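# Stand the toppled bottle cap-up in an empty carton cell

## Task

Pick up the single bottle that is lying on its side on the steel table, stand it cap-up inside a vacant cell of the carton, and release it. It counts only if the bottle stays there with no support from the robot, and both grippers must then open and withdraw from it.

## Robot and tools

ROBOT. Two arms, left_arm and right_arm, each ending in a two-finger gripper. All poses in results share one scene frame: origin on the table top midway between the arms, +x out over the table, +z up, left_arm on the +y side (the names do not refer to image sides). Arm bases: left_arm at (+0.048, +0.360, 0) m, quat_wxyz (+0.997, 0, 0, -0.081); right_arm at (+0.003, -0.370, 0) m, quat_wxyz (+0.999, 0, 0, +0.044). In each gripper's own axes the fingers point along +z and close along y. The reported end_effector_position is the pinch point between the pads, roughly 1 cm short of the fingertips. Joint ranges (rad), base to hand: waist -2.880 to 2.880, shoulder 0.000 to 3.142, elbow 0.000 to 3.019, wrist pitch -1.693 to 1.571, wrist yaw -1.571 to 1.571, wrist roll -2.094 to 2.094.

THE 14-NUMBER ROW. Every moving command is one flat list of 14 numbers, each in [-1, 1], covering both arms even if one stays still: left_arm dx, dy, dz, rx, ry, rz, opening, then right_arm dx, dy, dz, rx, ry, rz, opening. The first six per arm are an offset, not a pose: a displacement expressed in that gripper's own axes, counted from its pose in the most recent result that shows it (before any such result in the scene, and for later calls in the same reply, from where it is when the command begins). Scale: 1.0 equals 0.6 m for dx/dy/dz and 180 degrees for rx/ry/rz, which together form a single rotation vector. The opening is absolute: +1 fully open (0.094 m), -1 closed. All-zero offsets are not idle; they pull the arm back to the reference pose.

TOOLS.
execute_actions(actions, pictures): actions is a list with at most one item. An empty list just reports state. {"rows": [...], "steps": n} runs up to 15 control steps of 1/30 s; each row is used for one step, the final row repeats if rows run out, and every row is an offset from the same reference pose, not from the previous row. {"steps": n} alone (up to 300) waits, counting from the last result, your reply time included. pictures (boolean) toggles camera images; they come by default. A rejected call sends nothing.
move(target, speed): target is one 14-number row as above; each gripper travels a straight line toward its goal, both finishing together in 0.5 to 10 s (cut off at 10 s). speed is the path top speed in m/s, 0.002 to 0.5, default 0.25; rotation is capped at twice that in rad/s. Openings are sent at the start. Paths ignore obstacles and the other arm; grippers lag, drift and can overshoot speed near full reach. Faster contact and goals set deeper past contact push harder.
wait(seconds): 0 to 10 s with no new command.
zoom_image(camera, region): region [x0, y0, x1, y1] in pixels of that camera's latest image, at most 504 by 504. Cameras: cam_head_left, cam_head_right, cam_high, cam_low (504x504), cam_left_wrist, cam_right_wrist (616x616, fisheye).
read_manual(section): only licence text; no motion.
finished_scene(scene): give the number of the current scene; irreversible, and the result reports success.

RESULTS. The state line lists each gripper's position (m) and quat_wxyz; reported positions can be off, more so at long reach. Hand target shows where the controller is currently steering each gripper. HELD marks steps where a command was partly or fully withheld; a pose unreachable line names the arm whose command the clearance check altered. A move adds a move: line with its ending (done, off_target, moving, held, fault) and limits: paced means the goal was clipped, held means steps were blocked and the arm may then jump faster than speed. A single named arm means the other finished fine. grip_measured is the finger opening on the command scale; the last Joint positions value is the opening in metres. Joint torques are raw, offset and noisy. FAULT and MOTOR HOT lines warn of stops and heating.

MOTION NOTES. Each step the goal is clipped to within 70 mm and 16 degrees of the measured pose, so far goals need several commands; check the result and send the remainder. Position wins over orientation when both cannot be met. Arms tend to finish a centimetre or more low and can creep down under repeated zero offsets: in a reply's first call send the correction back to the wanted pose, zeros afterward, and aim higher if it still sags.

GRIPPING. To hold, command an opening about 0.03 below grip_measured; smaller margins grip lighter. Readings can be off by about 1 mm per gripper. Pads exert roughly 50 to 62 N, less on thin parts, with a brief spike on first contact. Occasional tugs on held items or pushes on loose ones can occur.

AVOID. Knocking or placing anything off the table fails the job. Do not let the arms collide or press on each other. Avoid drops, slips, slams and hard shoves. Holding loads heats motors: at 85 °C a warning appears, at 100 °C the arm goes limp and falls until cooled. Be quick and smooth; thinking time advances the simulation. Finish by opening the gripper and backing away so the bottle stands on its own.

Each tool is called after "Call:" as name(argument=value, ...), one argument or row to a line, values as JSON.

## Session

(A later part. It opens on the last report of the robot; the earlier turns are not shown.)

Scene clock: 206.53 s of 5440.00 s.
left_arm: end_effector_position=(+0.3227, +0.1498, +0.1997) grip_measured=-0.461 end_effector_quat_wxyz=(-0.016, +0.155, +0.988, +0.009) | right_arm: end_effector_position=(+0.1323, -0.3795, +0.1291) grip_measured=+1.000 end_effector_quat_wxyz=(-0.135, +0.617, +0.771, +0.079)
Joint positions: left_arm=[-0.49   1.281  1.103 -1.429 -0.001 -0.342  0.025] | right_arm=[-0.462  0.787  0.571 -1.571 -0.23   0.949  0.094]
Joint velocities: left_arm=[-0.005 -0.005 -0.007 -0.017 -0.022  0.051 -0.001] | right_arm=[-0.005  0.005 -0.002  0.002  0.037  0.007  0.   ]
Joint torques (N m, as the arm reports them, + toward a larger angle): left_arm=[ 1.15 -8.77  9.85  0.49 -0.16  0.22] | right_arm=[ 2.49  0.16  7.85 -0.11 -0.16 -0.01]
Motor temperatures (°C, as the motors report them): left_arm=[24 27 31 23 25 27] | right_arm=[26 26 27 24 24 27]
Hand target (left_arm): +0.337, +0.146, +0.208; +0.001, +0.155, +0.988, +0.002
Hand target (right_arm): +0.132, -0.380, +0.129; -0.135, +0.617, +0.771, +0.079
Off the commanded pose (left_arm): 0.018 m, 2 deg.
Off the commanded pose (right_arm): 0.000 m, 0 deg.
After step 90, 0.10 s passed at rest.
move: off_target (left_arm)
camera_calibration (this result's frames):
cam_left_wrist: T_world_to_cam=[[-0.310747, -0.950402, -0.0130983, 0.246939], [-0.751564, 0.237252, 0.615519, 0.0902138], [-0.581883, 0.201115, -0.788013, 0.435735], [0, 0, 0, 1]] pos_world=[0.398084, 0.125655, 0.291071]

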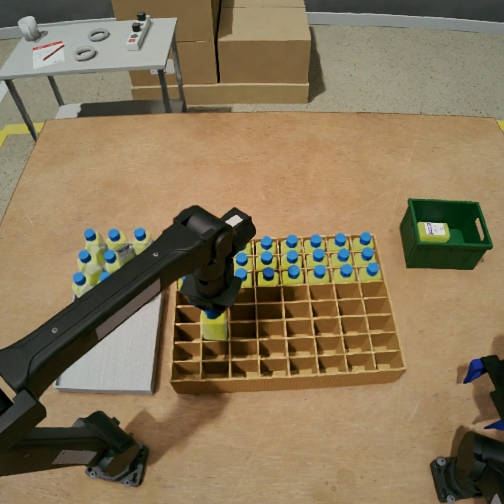

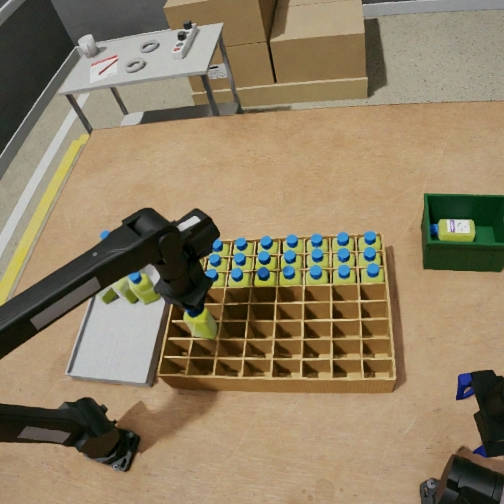

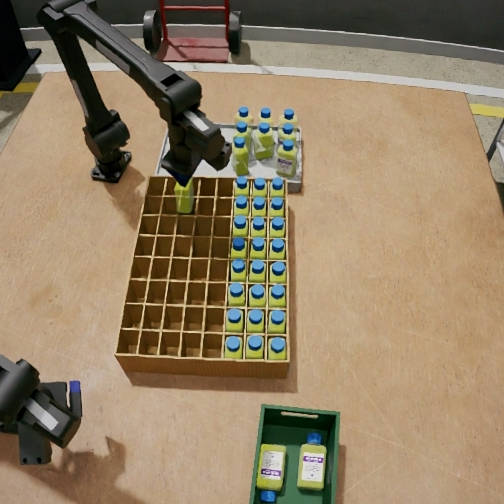

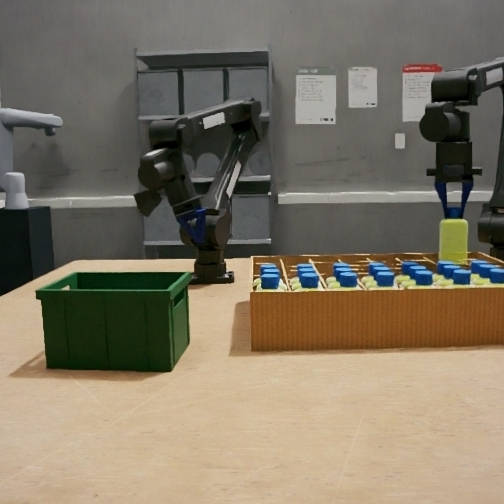

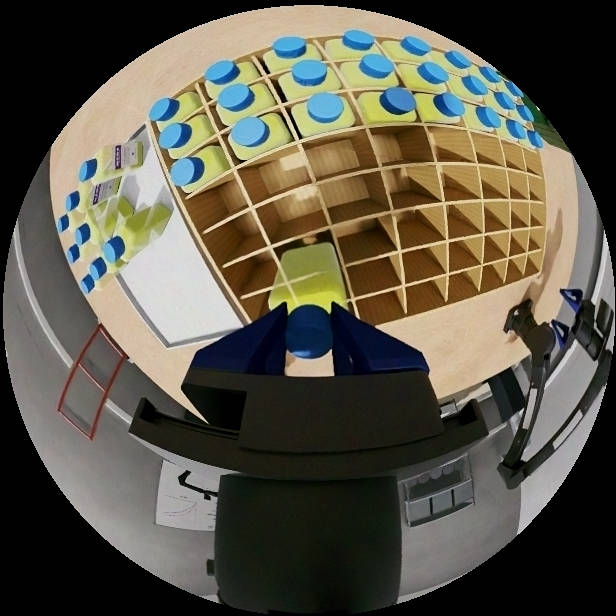

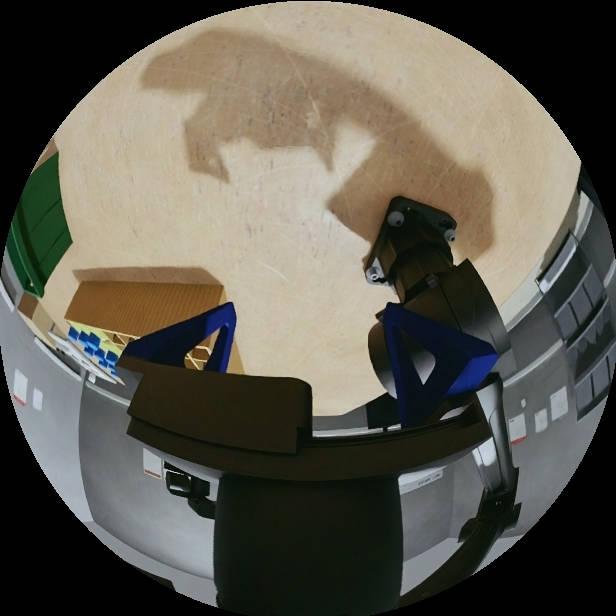

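Call:
move(
  target=[-0.043,0.003,-0.02,0,-0.015,0,-0.5,0,0,0,0,0,0,1],
  speed=0.05,
)

Call:
zoom_image(
  camera="cam_head_left",
  region=[150, 260, 290, 400],
)

Call:
zoom_image(
  camera="cam_high",
  region=[120, 130, 260, 270],
)

Scene clock: 211.37 s of 5440.00 s.
left_arm: end_effector_position=(+0.3272, +0.1522, +0.1942) grip_measured=-0.461 end_effector_quat_wxyz=(-0.018, +0.155, +0.988, +0.018) | right_arm: end_effector_position=(+0.1323, -0.3795, +0.1291) grip_measured=+1.000 end_effector_quat_wxyz=(-0.135, +0.617, +0.771, +0.079)
Joint positions: left_arm=[-0.484  1.298  1.103 -1.425 -0.015 -0.336  0.025] | right_arm=[-0.462  0.787  0.571 -1.571 -0.23   0.949  0.094]
Joint velocities: left_arm=[-0.005 -0.005 -0.007  0.017  0.007  0.007 -0.   ] | right_arm=[-0.005 -0.005  0.007  0.012 -0.037 -0.007  0.   ]
Joint torques (N m, as the arm reports them, + toward a larger angle): left_arm=[ 1.64 -8.16 11.24  0.45 -0.18  0.16] | right_arm=[ 2.64 -0.2   7.84 -0.16 -0.16  0.  ]
Motor temperatures (°C, as the motors report them): left_arm=[24 27 31 23 25 27] | right_arm=[26 26 27 24 24 27]
Hand target (left_arm): +0.347, +0.144, +0.211; +0.008, +0.154, +0.988, +0.006
Hand target (right_arm): +0.132, -0.380, +0.129; -0.135, +0.617, +0.771, +0.079
Off the commanded pose (left_arm): 0.028 m, 3 deg.
Off the commanded pose (right_arm): 0.000 m, 0 deg.
After step 90, 0.97 s passed at rest.
move: off_target (left_arm)
camera_calibration (this result's frames):
cam_left_wrist: T_world_to_cam=[[-0.310982, -0.94994, -0.0300685, 0.253857], [-0.750135, 0.225899, 0.621504, 0.0964231], [-0.583599, 0.215832, -0.782834, 0.430816], [0, 0, 0, 1]] pos_world=[0.402699, 0.126383, 0.284963]

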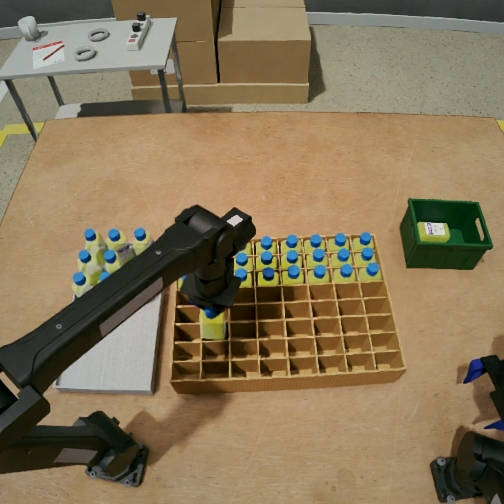

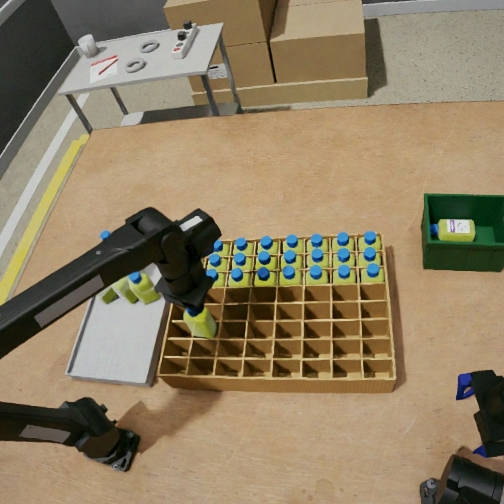

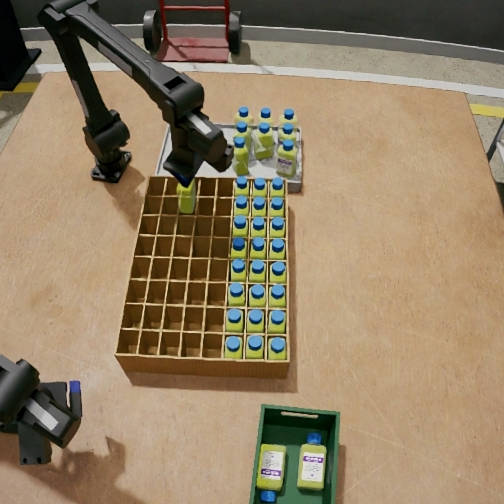

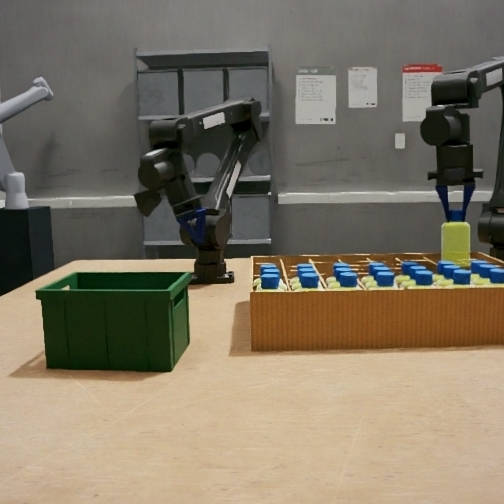

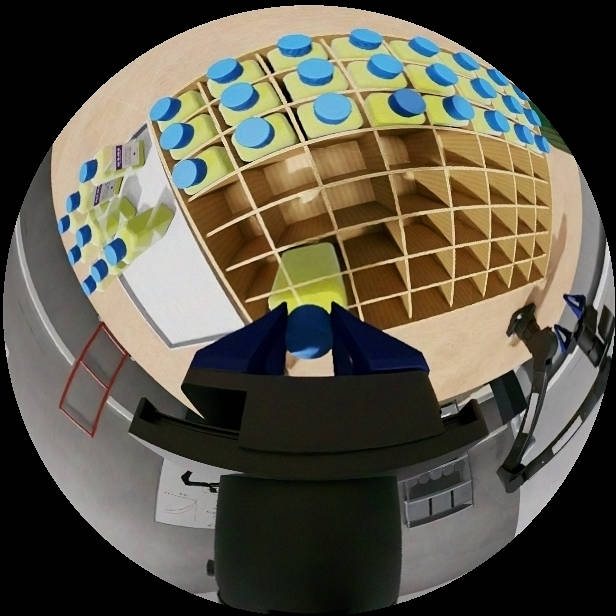

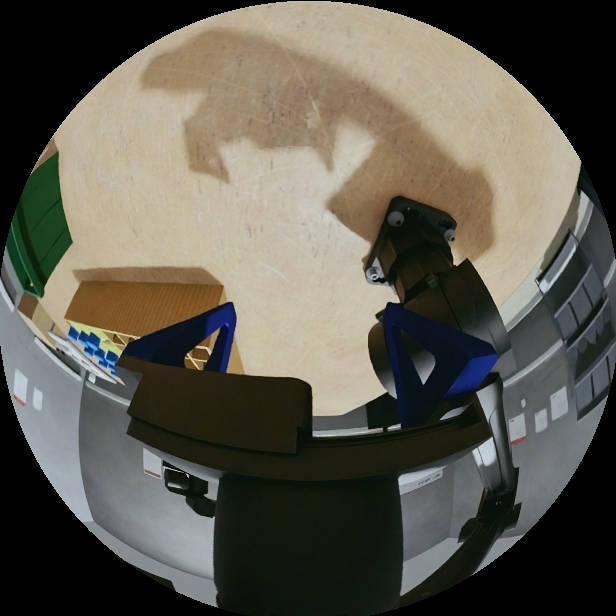

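Region (150, 260, 290, 400) of cam_head_left's 504x504 image, scaled by 3.600, with more detail than that image has.

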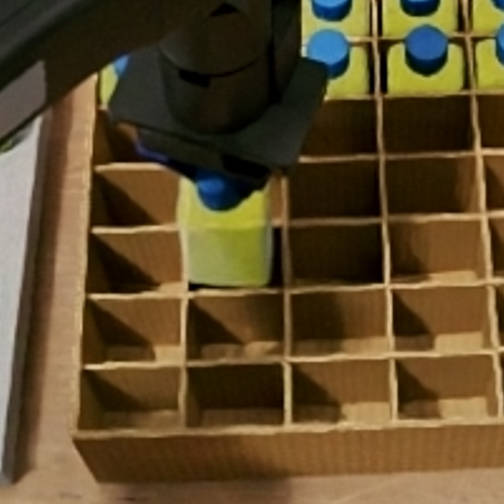

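Region (120, 130, 260, 270) of cam_high's 504x504 image, scaled by 3.600, with more detail than that image has.

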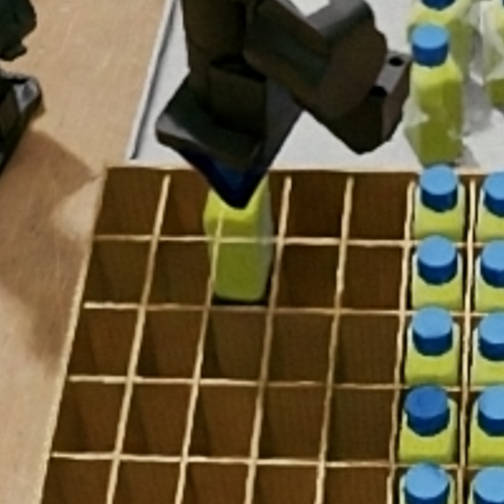

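Call:
move(
  target=[-0.012,-0.011,-0.07,0.01,-0.012,0,-0.5,0,0,0,0,0,0,1],
  speed=0.06,
)

Scene clock: 215.20 s of 5440.00 s.
left_arm: end_effector_position=(+0.3250, +0.1509, +0.2085) grip_measured=-0.461 end_effector_quat_wxyz=(-0.028, +0.155, +0.987, +0.015) | right_arm: end_effector_position=(+0.1323, -0.3795, +0.1291) grip_measured=+1.000 end_effector_quat_wxyz=(-0.135, +0.617, +0.771, +0.079)
Joint positions: left_arm=[-0.484  1.298  1.141 -1.477 -0.001 -0.335  0.025] | right_arm=[-0.462  0.787  0.571 -1.571 -0.23   0.949  0.094]
Joint velocities: left_arm=[-0.005  0.005  0.002 -0.007 -0.037 -0.007  0.   ] | right_arm=[-0.005  0.005  0.027 -0.007 -0.037 -0.022  0.   ]
Joint torques (N m, as the arm reports them, + toward a larger angle): left_arm=[  0.22 -11.32  11.4   -0.63   0.22   0.02] | right_arm=[ 2.63 -0.17  7.8  -0.16 -0.14  0.02]
Motor temperatures (°C, as the motors report them): left_arm=[24 27 31 23 25 27] | right_arm=[26 26 27 24 24 27]
Hand target (left_arm): +0.332, +0.143, +0.235; -0.002, +0.154, +0.988, -0.001
Hand target (right_arm): +0.132, -0.380, +0.129; -0.135, +0.617, +0.771, +0.079
Off the commanded pose (left_arm): 0.030 m, 3 deg.
Off the commanded pose (right_arm): 0.000 m, 0 deg.
move: off_target (left_arm)
camera_calibration (this result's frames):
cam_left_wrist: T_world_to_cam=[[-0.311137, -0.950111, -0.0219995, 0.250822], [-0.738082, 0.226991, 0.635381, 0.0792629], [-0.598689, 0.213928, -0.771885, 0.443882], [0, 0, 0, 1]] pos_world=[0.40229, 0.125358, 0.297782]

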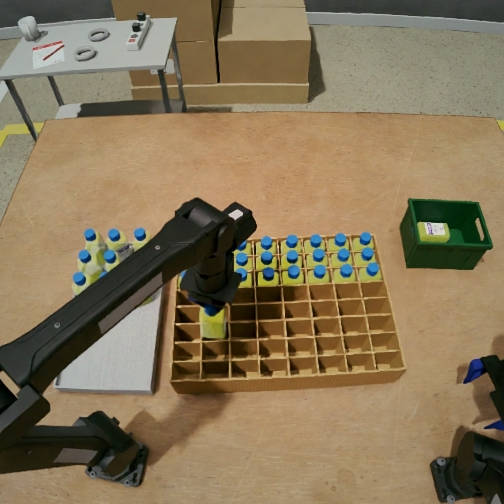

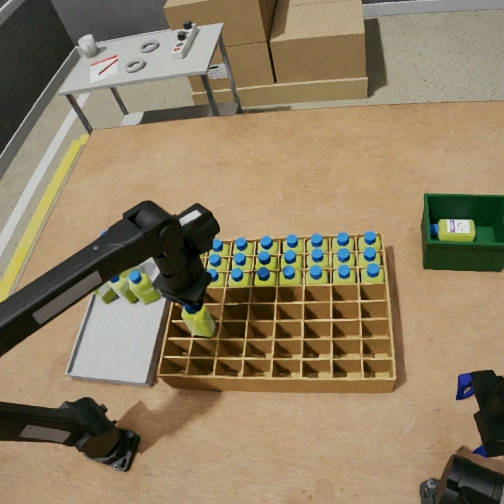

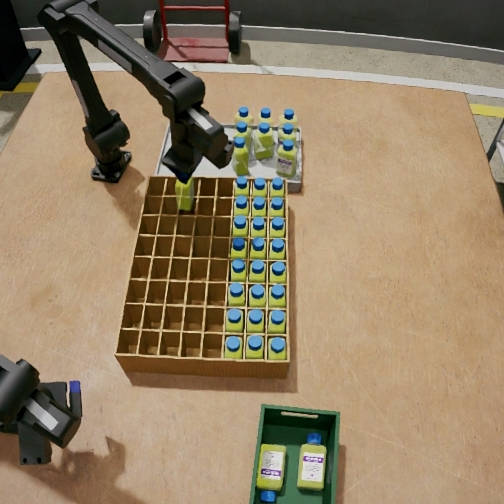

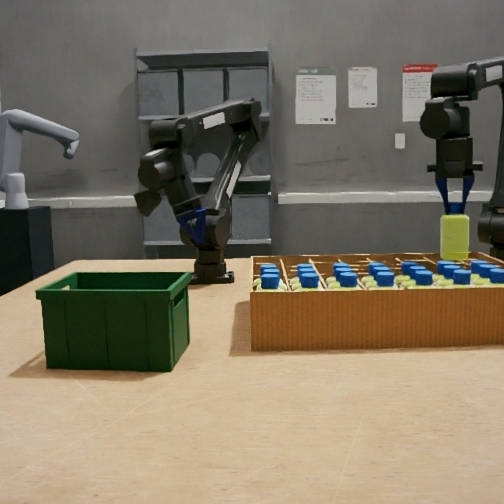

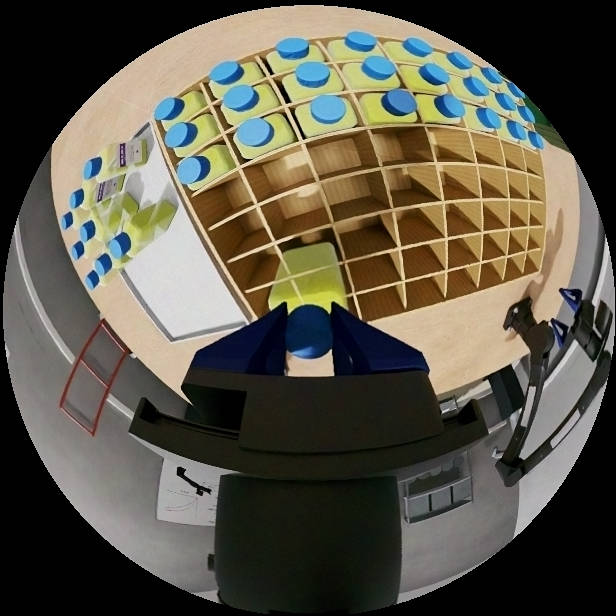

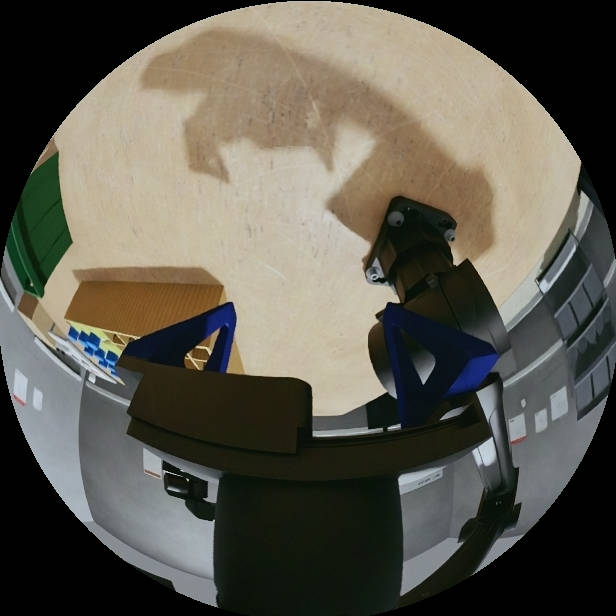

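Call:
move(
  target=[-0.012,-0.016,0.008,0.007,-0.019,0,-0.5,0,0,0,0,0,0,1],
  speed=0.05,
)

Call:
zoom_image(
  camera="cam_head_left",
  region=[150, 260, 290, 400],
)

Call:
zoom_image(
  camera="cam_high",
  region=[120, 130, 260, 270],
)

Scene clock: 220.10 s of 5440.00 s.
left_arm: end_effector_position=(+0.3296, +0.1461, +0.1977) grip_measured=-0.461 end_effector_quat_wxyz=(-0.013, +0.154, +0.988, +0.007) | right_arm: end_effector_position=(+0.1323, -0.3795, +0.1291) grip_measured=+1.000 end_effector_quat_wxyz=(-0.135, +0.617, +0.771, +0.079)
Joint positions: left_arm=[-0.487  1.298  1.113 -1.416 -0.001 -0.339  0.025] | right_arm=[-0.462  0.787  0.571 -1.571 -0.23   0.949  0.094]
Joint velocities: left_arm=[-0.005 -0.005 -0.007 -0.007 -0.007 -0.081 -0.   ] | right_arm=[ 0.015 -0.005  0.007  0.012 -0.007  0.007  0.   ]
Joint torques (N m, as the arm reports them, + toward a larger angle): left_arm=[ -1.02 -10.87   7.91   0.49   0.07  -0.11] | right_arm=[ 2.49  0.18  7.94 -0.15 -0.14  0.01]
Motor temperatures (°C, as the motors report them): left_arm=[24 27 32 23 25 27] | right_arm=[26 26 27 24 24 27]
Hand target (left_arm): +0.329, +0.140, +0.203; +0.000, +0.155, +0.988, -0.000
Hand target (right_arm): +0.132, -0.380, +0.129; -0.135, +0.617, +0.771, +0.079
Off the commanded pose (left_arm): 0.008 m, 2 deg.
Off the commanded pose (right_arm): 0.000 m, 0 deg.
After step 90, 1.00 s passed at rest.
move: done
camera_calibration (this result's frames):
cam_left_wrist: T_world_to_cam=[[-0.310327, -0.950565, -0.0111109, 0.245094], [-0.755105, 0.239382, 0.610338, 0.0993084], [-0.577506, 0.197794, -0.792063, 0.43874], [0, 0, 0, 1]] pos_world=[0.404423, 0.122425, 0.289622]

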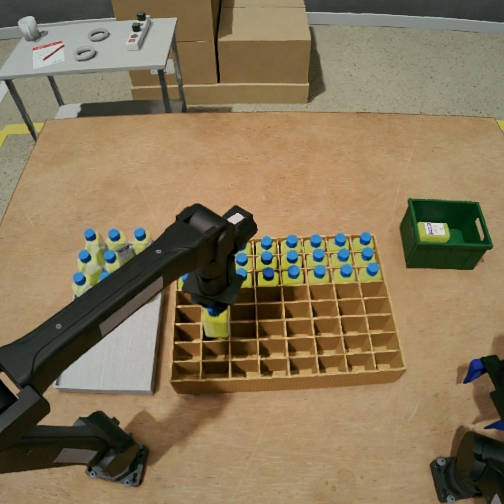

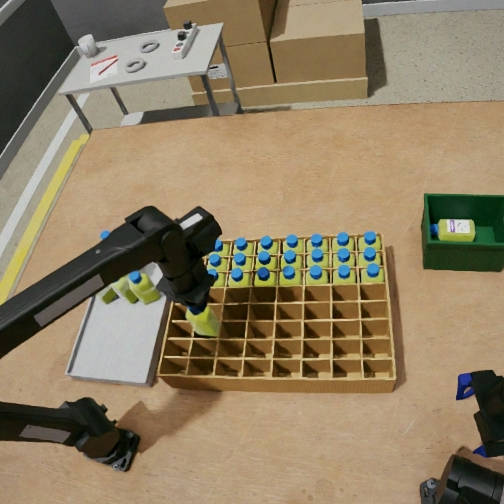

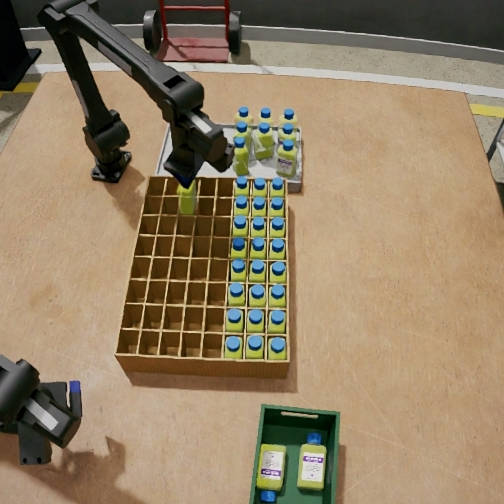

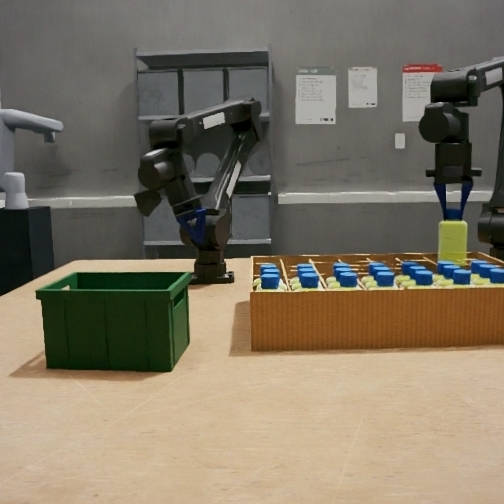

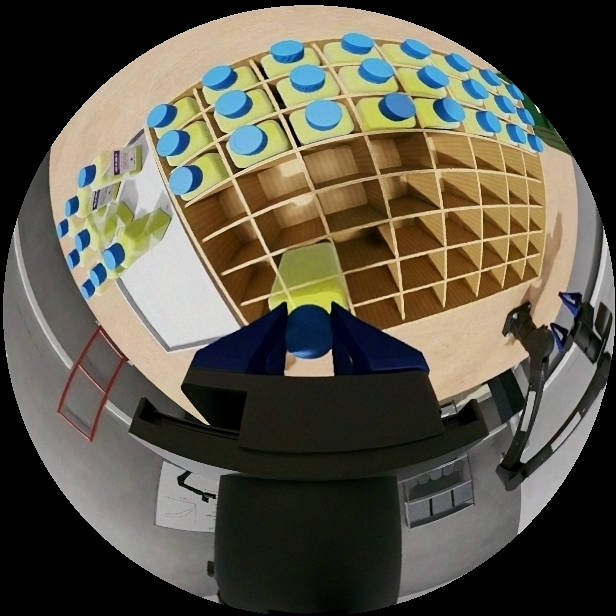

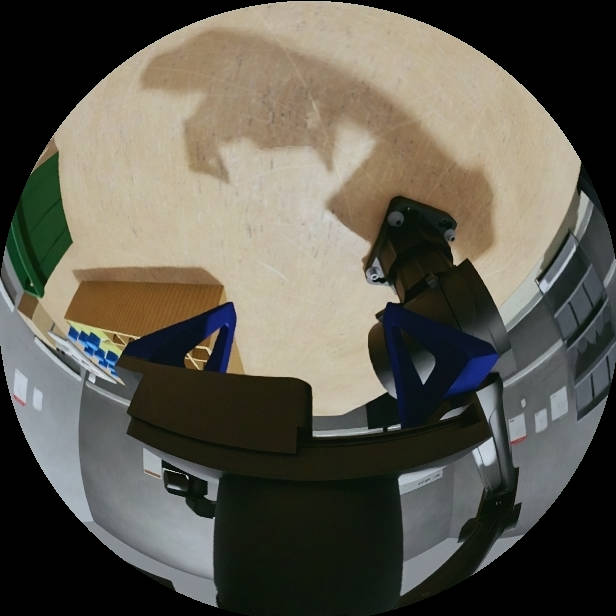

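Region (150, 260, 290, 400) of cam_head_left's 504x504 image, scaled by 3.600, with more detail than that image has.

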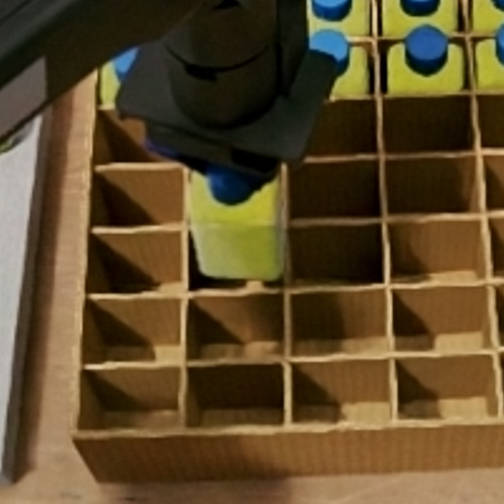

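Region (120, 130, 260, 270) of cam_high's 504x504 image, scaled by 3.600, with more detail than that image has.

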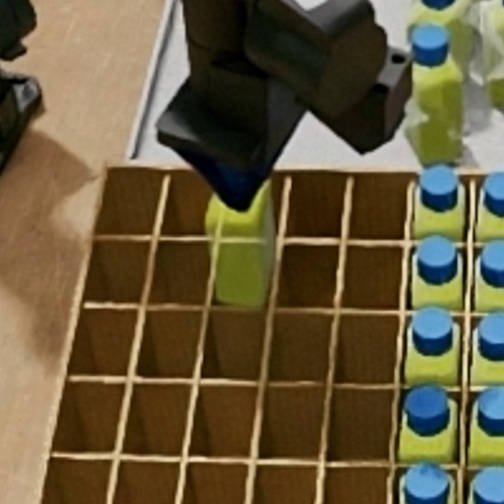

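Call:
move(
  target=[0.003,0.002,0.05,0,-0.008,0,-0.5,0,0,0,0,0,0,1],
  speed=0.04,
)

Call:
zoom_image(
  camera="cam_head_left",
  region=[150, 260, 290, 400],
)

Scene clock: 223.97 s of 5440.00 s.
left_arm: end_effector_position=(+0.3254, +0.1507, +0.1656) grip_measured=-0.461 end_effector_quat_wxyz=(-0.009, +0.154, +0.988, +0.009) | right_arm: end_effector_position=(+0.1323, -0.3795, +0.1291) grip_measured=+1.000 end_effector_quat_wxyz=(-0.135, +0.617, +0.771, +0.079)
Joint positions: left_arm=[-0.487  1.298  1.027 -1.324 -0.008 -0.339  0.025] | right_arm=[-0.462  0.787  0.571 -1.571 -0.23   0.949  0.094]
Joint velocities: left_arm=[-0.005 -0.005  0.012 -0.002 -0.037 -0.007  0.   ] | right_arm=[-0.005  0.005 -0.017 -0.027  0.022  0.007  0.   ]
Joint torques (N m, as the arm reports them, + toward a larger angle): left_arm=[  0.31 -10.1    7.44   0.46  -0.09   0.04] | right_arm=[ 2.27 -0.2   7.83 -0.17 -0.15  0.02]
Motor temperatures (°C, as the motors report them): left_arm=[24 27 31 23 25 27] | right_arm=[26 26 27 24 24 27]
Hand target (left_arm): +0.328, +0.148, +0.168; -0.000, +0.154, +0.988, +0.006
Hand target (right_arm): +0.132, -0.380, +0.129; -0.135, +0.617, +0.771, +0.079
Off the commanded pose (left_arm): 0.004 m, 1 deg.
Off the commanded pose (right_arm): 0.000 m, 0 deg.
move: done
camera_calibration (this result's frames):
cam_left_wrist: T_world_to_cam=[[-0.309656, -0.950722, -0.0155062, 0.248323], [-0.76022, 0.237747, 0.604601, 0.117498], [-0.571121, 0.199006, -0.796377, 0.408436], [0, 0, 0, 1]] pos_world=[0.399486, 0.12687, 0.25808]

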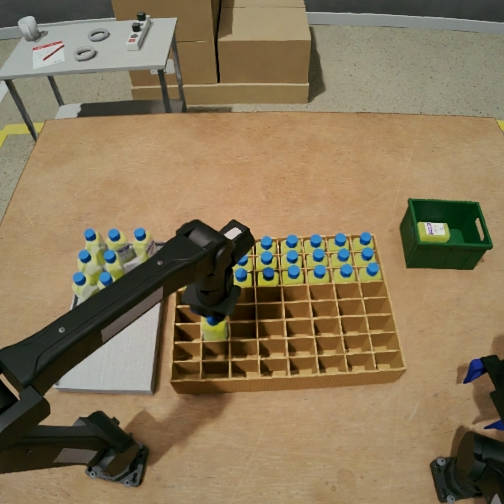

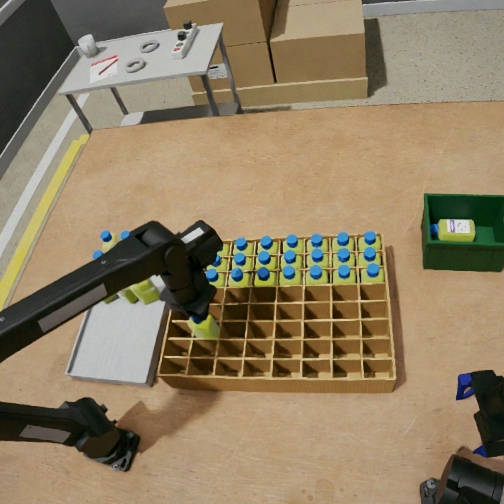

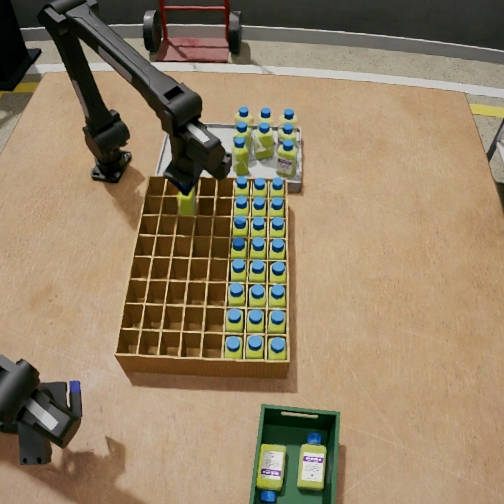

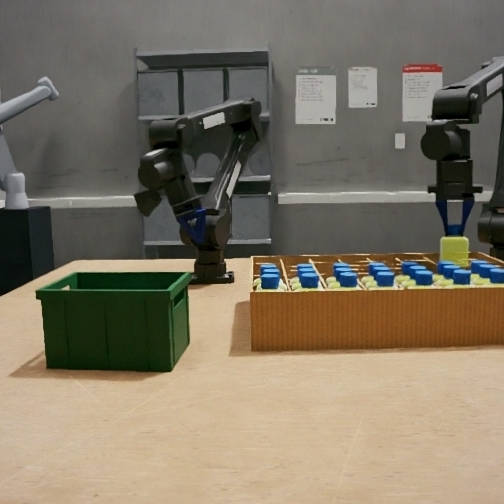

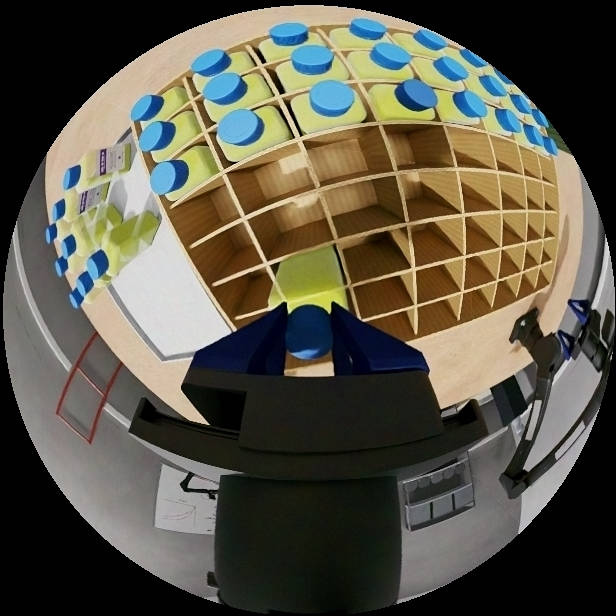

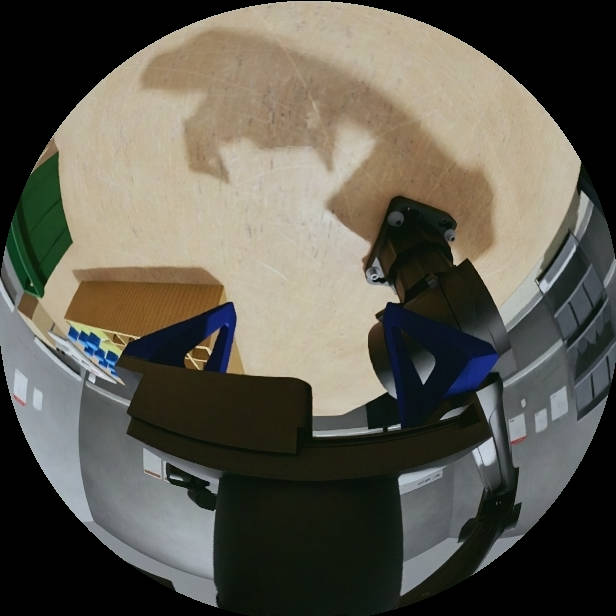

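Region (150, 260, 290, 400) of cam_head_left's 504x504 image, scaled by 3.600, with more detail than that image has.

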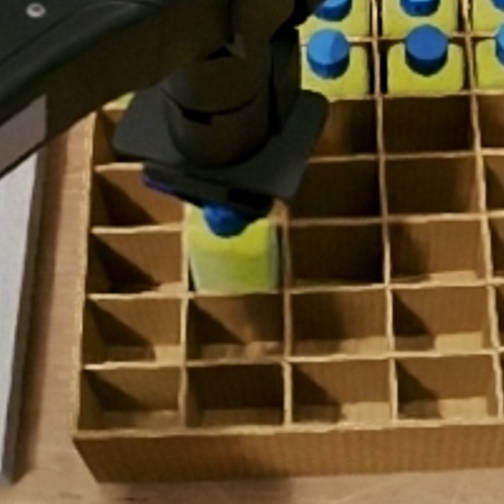

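Call:
move(
  target=[-0.007,-0.005,0.09,0,0,0,-0.5,0,0,0,0,0,0,1],
  speed=0.06,
)

Scene clock: 227.07 s of 5440.00 s.
left_arm: end_effector_position=(+0.3265, +0.1499, +0.1141) grip_measured=-0.461 end_effector_quat_wxyz=(-0.010, +0.154, +0.988, +0.010) | right_arm: end_effector_position=(+0.1323, -0.3795, +0.1291) grip_measured=+1.000 end_effector_quat_wxyz=(-0.135, +0.617, +0.771, +0.079)
Joint positions: left_arm=[-0.487  1.353  0.935 -1.18  -0.008 -0.339  0.025] | right_arm=[-0.462  0.787  0.571 -1.571 -0.23   0.949  0.094]
Joint velocities: left_arm=[-0.015  0.005 -0.017  0.007 -0.007 -0.022  0.001] | right_arm=[-0.005 -0.005 -0.012  0.007 -0.037  0.051  0.   ]
Joint torques (N m, as the arm reports them, + toward a larger angle): left_arm=[ 0.27 -9.22  7.1   0.39  0.    0.  ] | right_arm=[ 2.16  0.08  7.9  -0.11 -0.14  0.  ]
Motor temperatures (°C, as the motors report them): left_arm=[24 27 31 23 25 27] | right_arm=[26 26 27 24 24 27]
Hand target (left_arm): +0.328, +0.147, +0.112; -0.009, +0.154, +0.988, +0.009
Hand target (right_arm): +0.132, -0.380, +0.129; -0.135, +0.617, +0.771, +0.079
Off the commanded pose (left_arm): 0.004 m, 0 deg.
Off the commanded pose (right_arm): 0.000 m, 0 deg.
move: done
camera_calibration (this result's frames):
cam_left_wrist: T_world_to_cam=[[-0.3097, -0.950689, -0.0166308, 0.247214], [-0.758562, 0.23649, 0.607171, 0.149052], [-0.573297, 0.200656, -0.794397, 0.368391], [0, 0, 0, 1]] pos_world=[0.400825, 0.125854, 0.20626]

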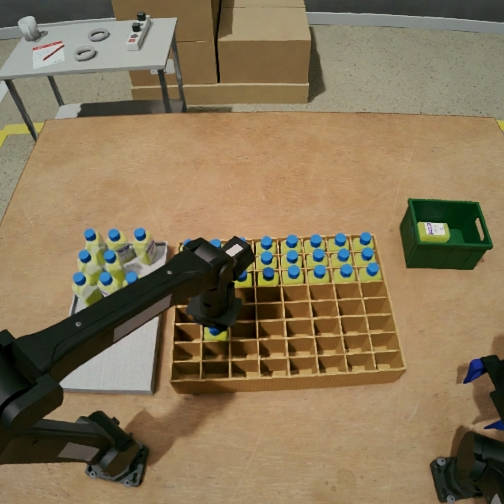

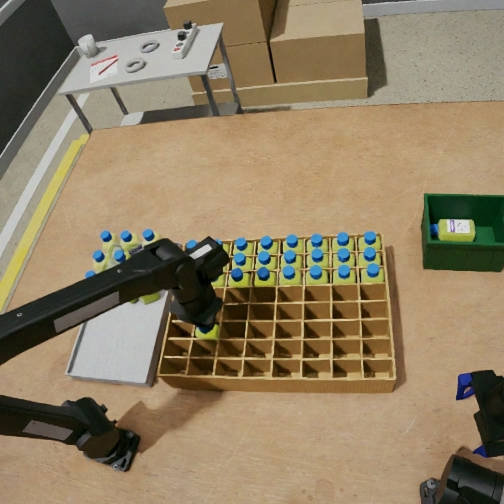

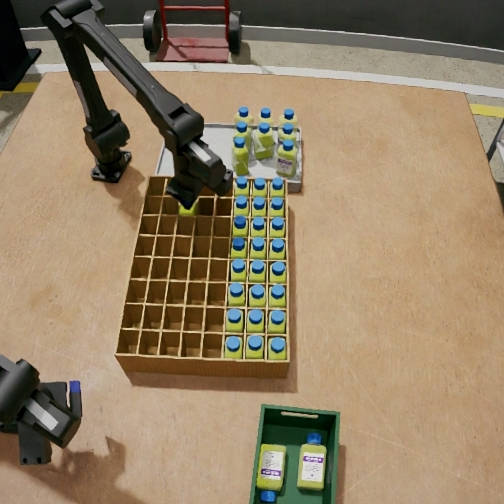

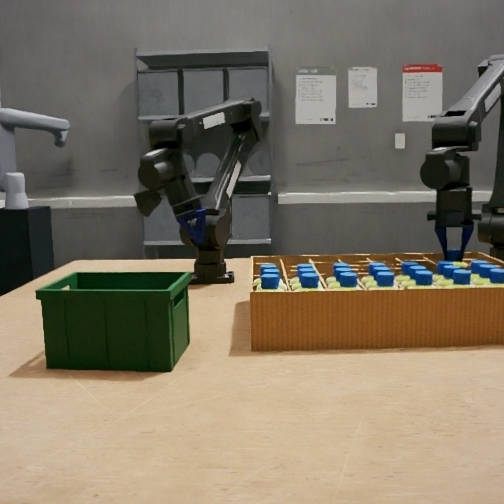

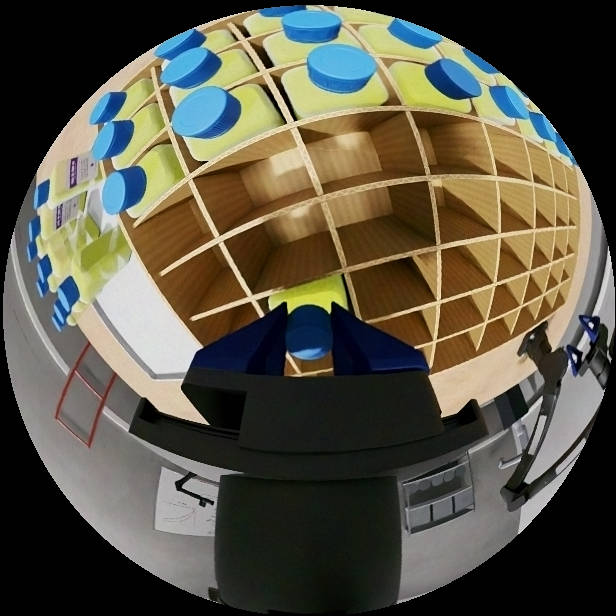

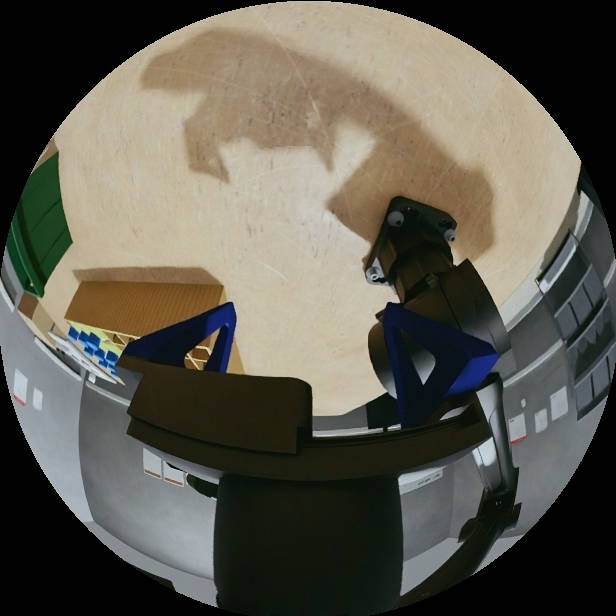

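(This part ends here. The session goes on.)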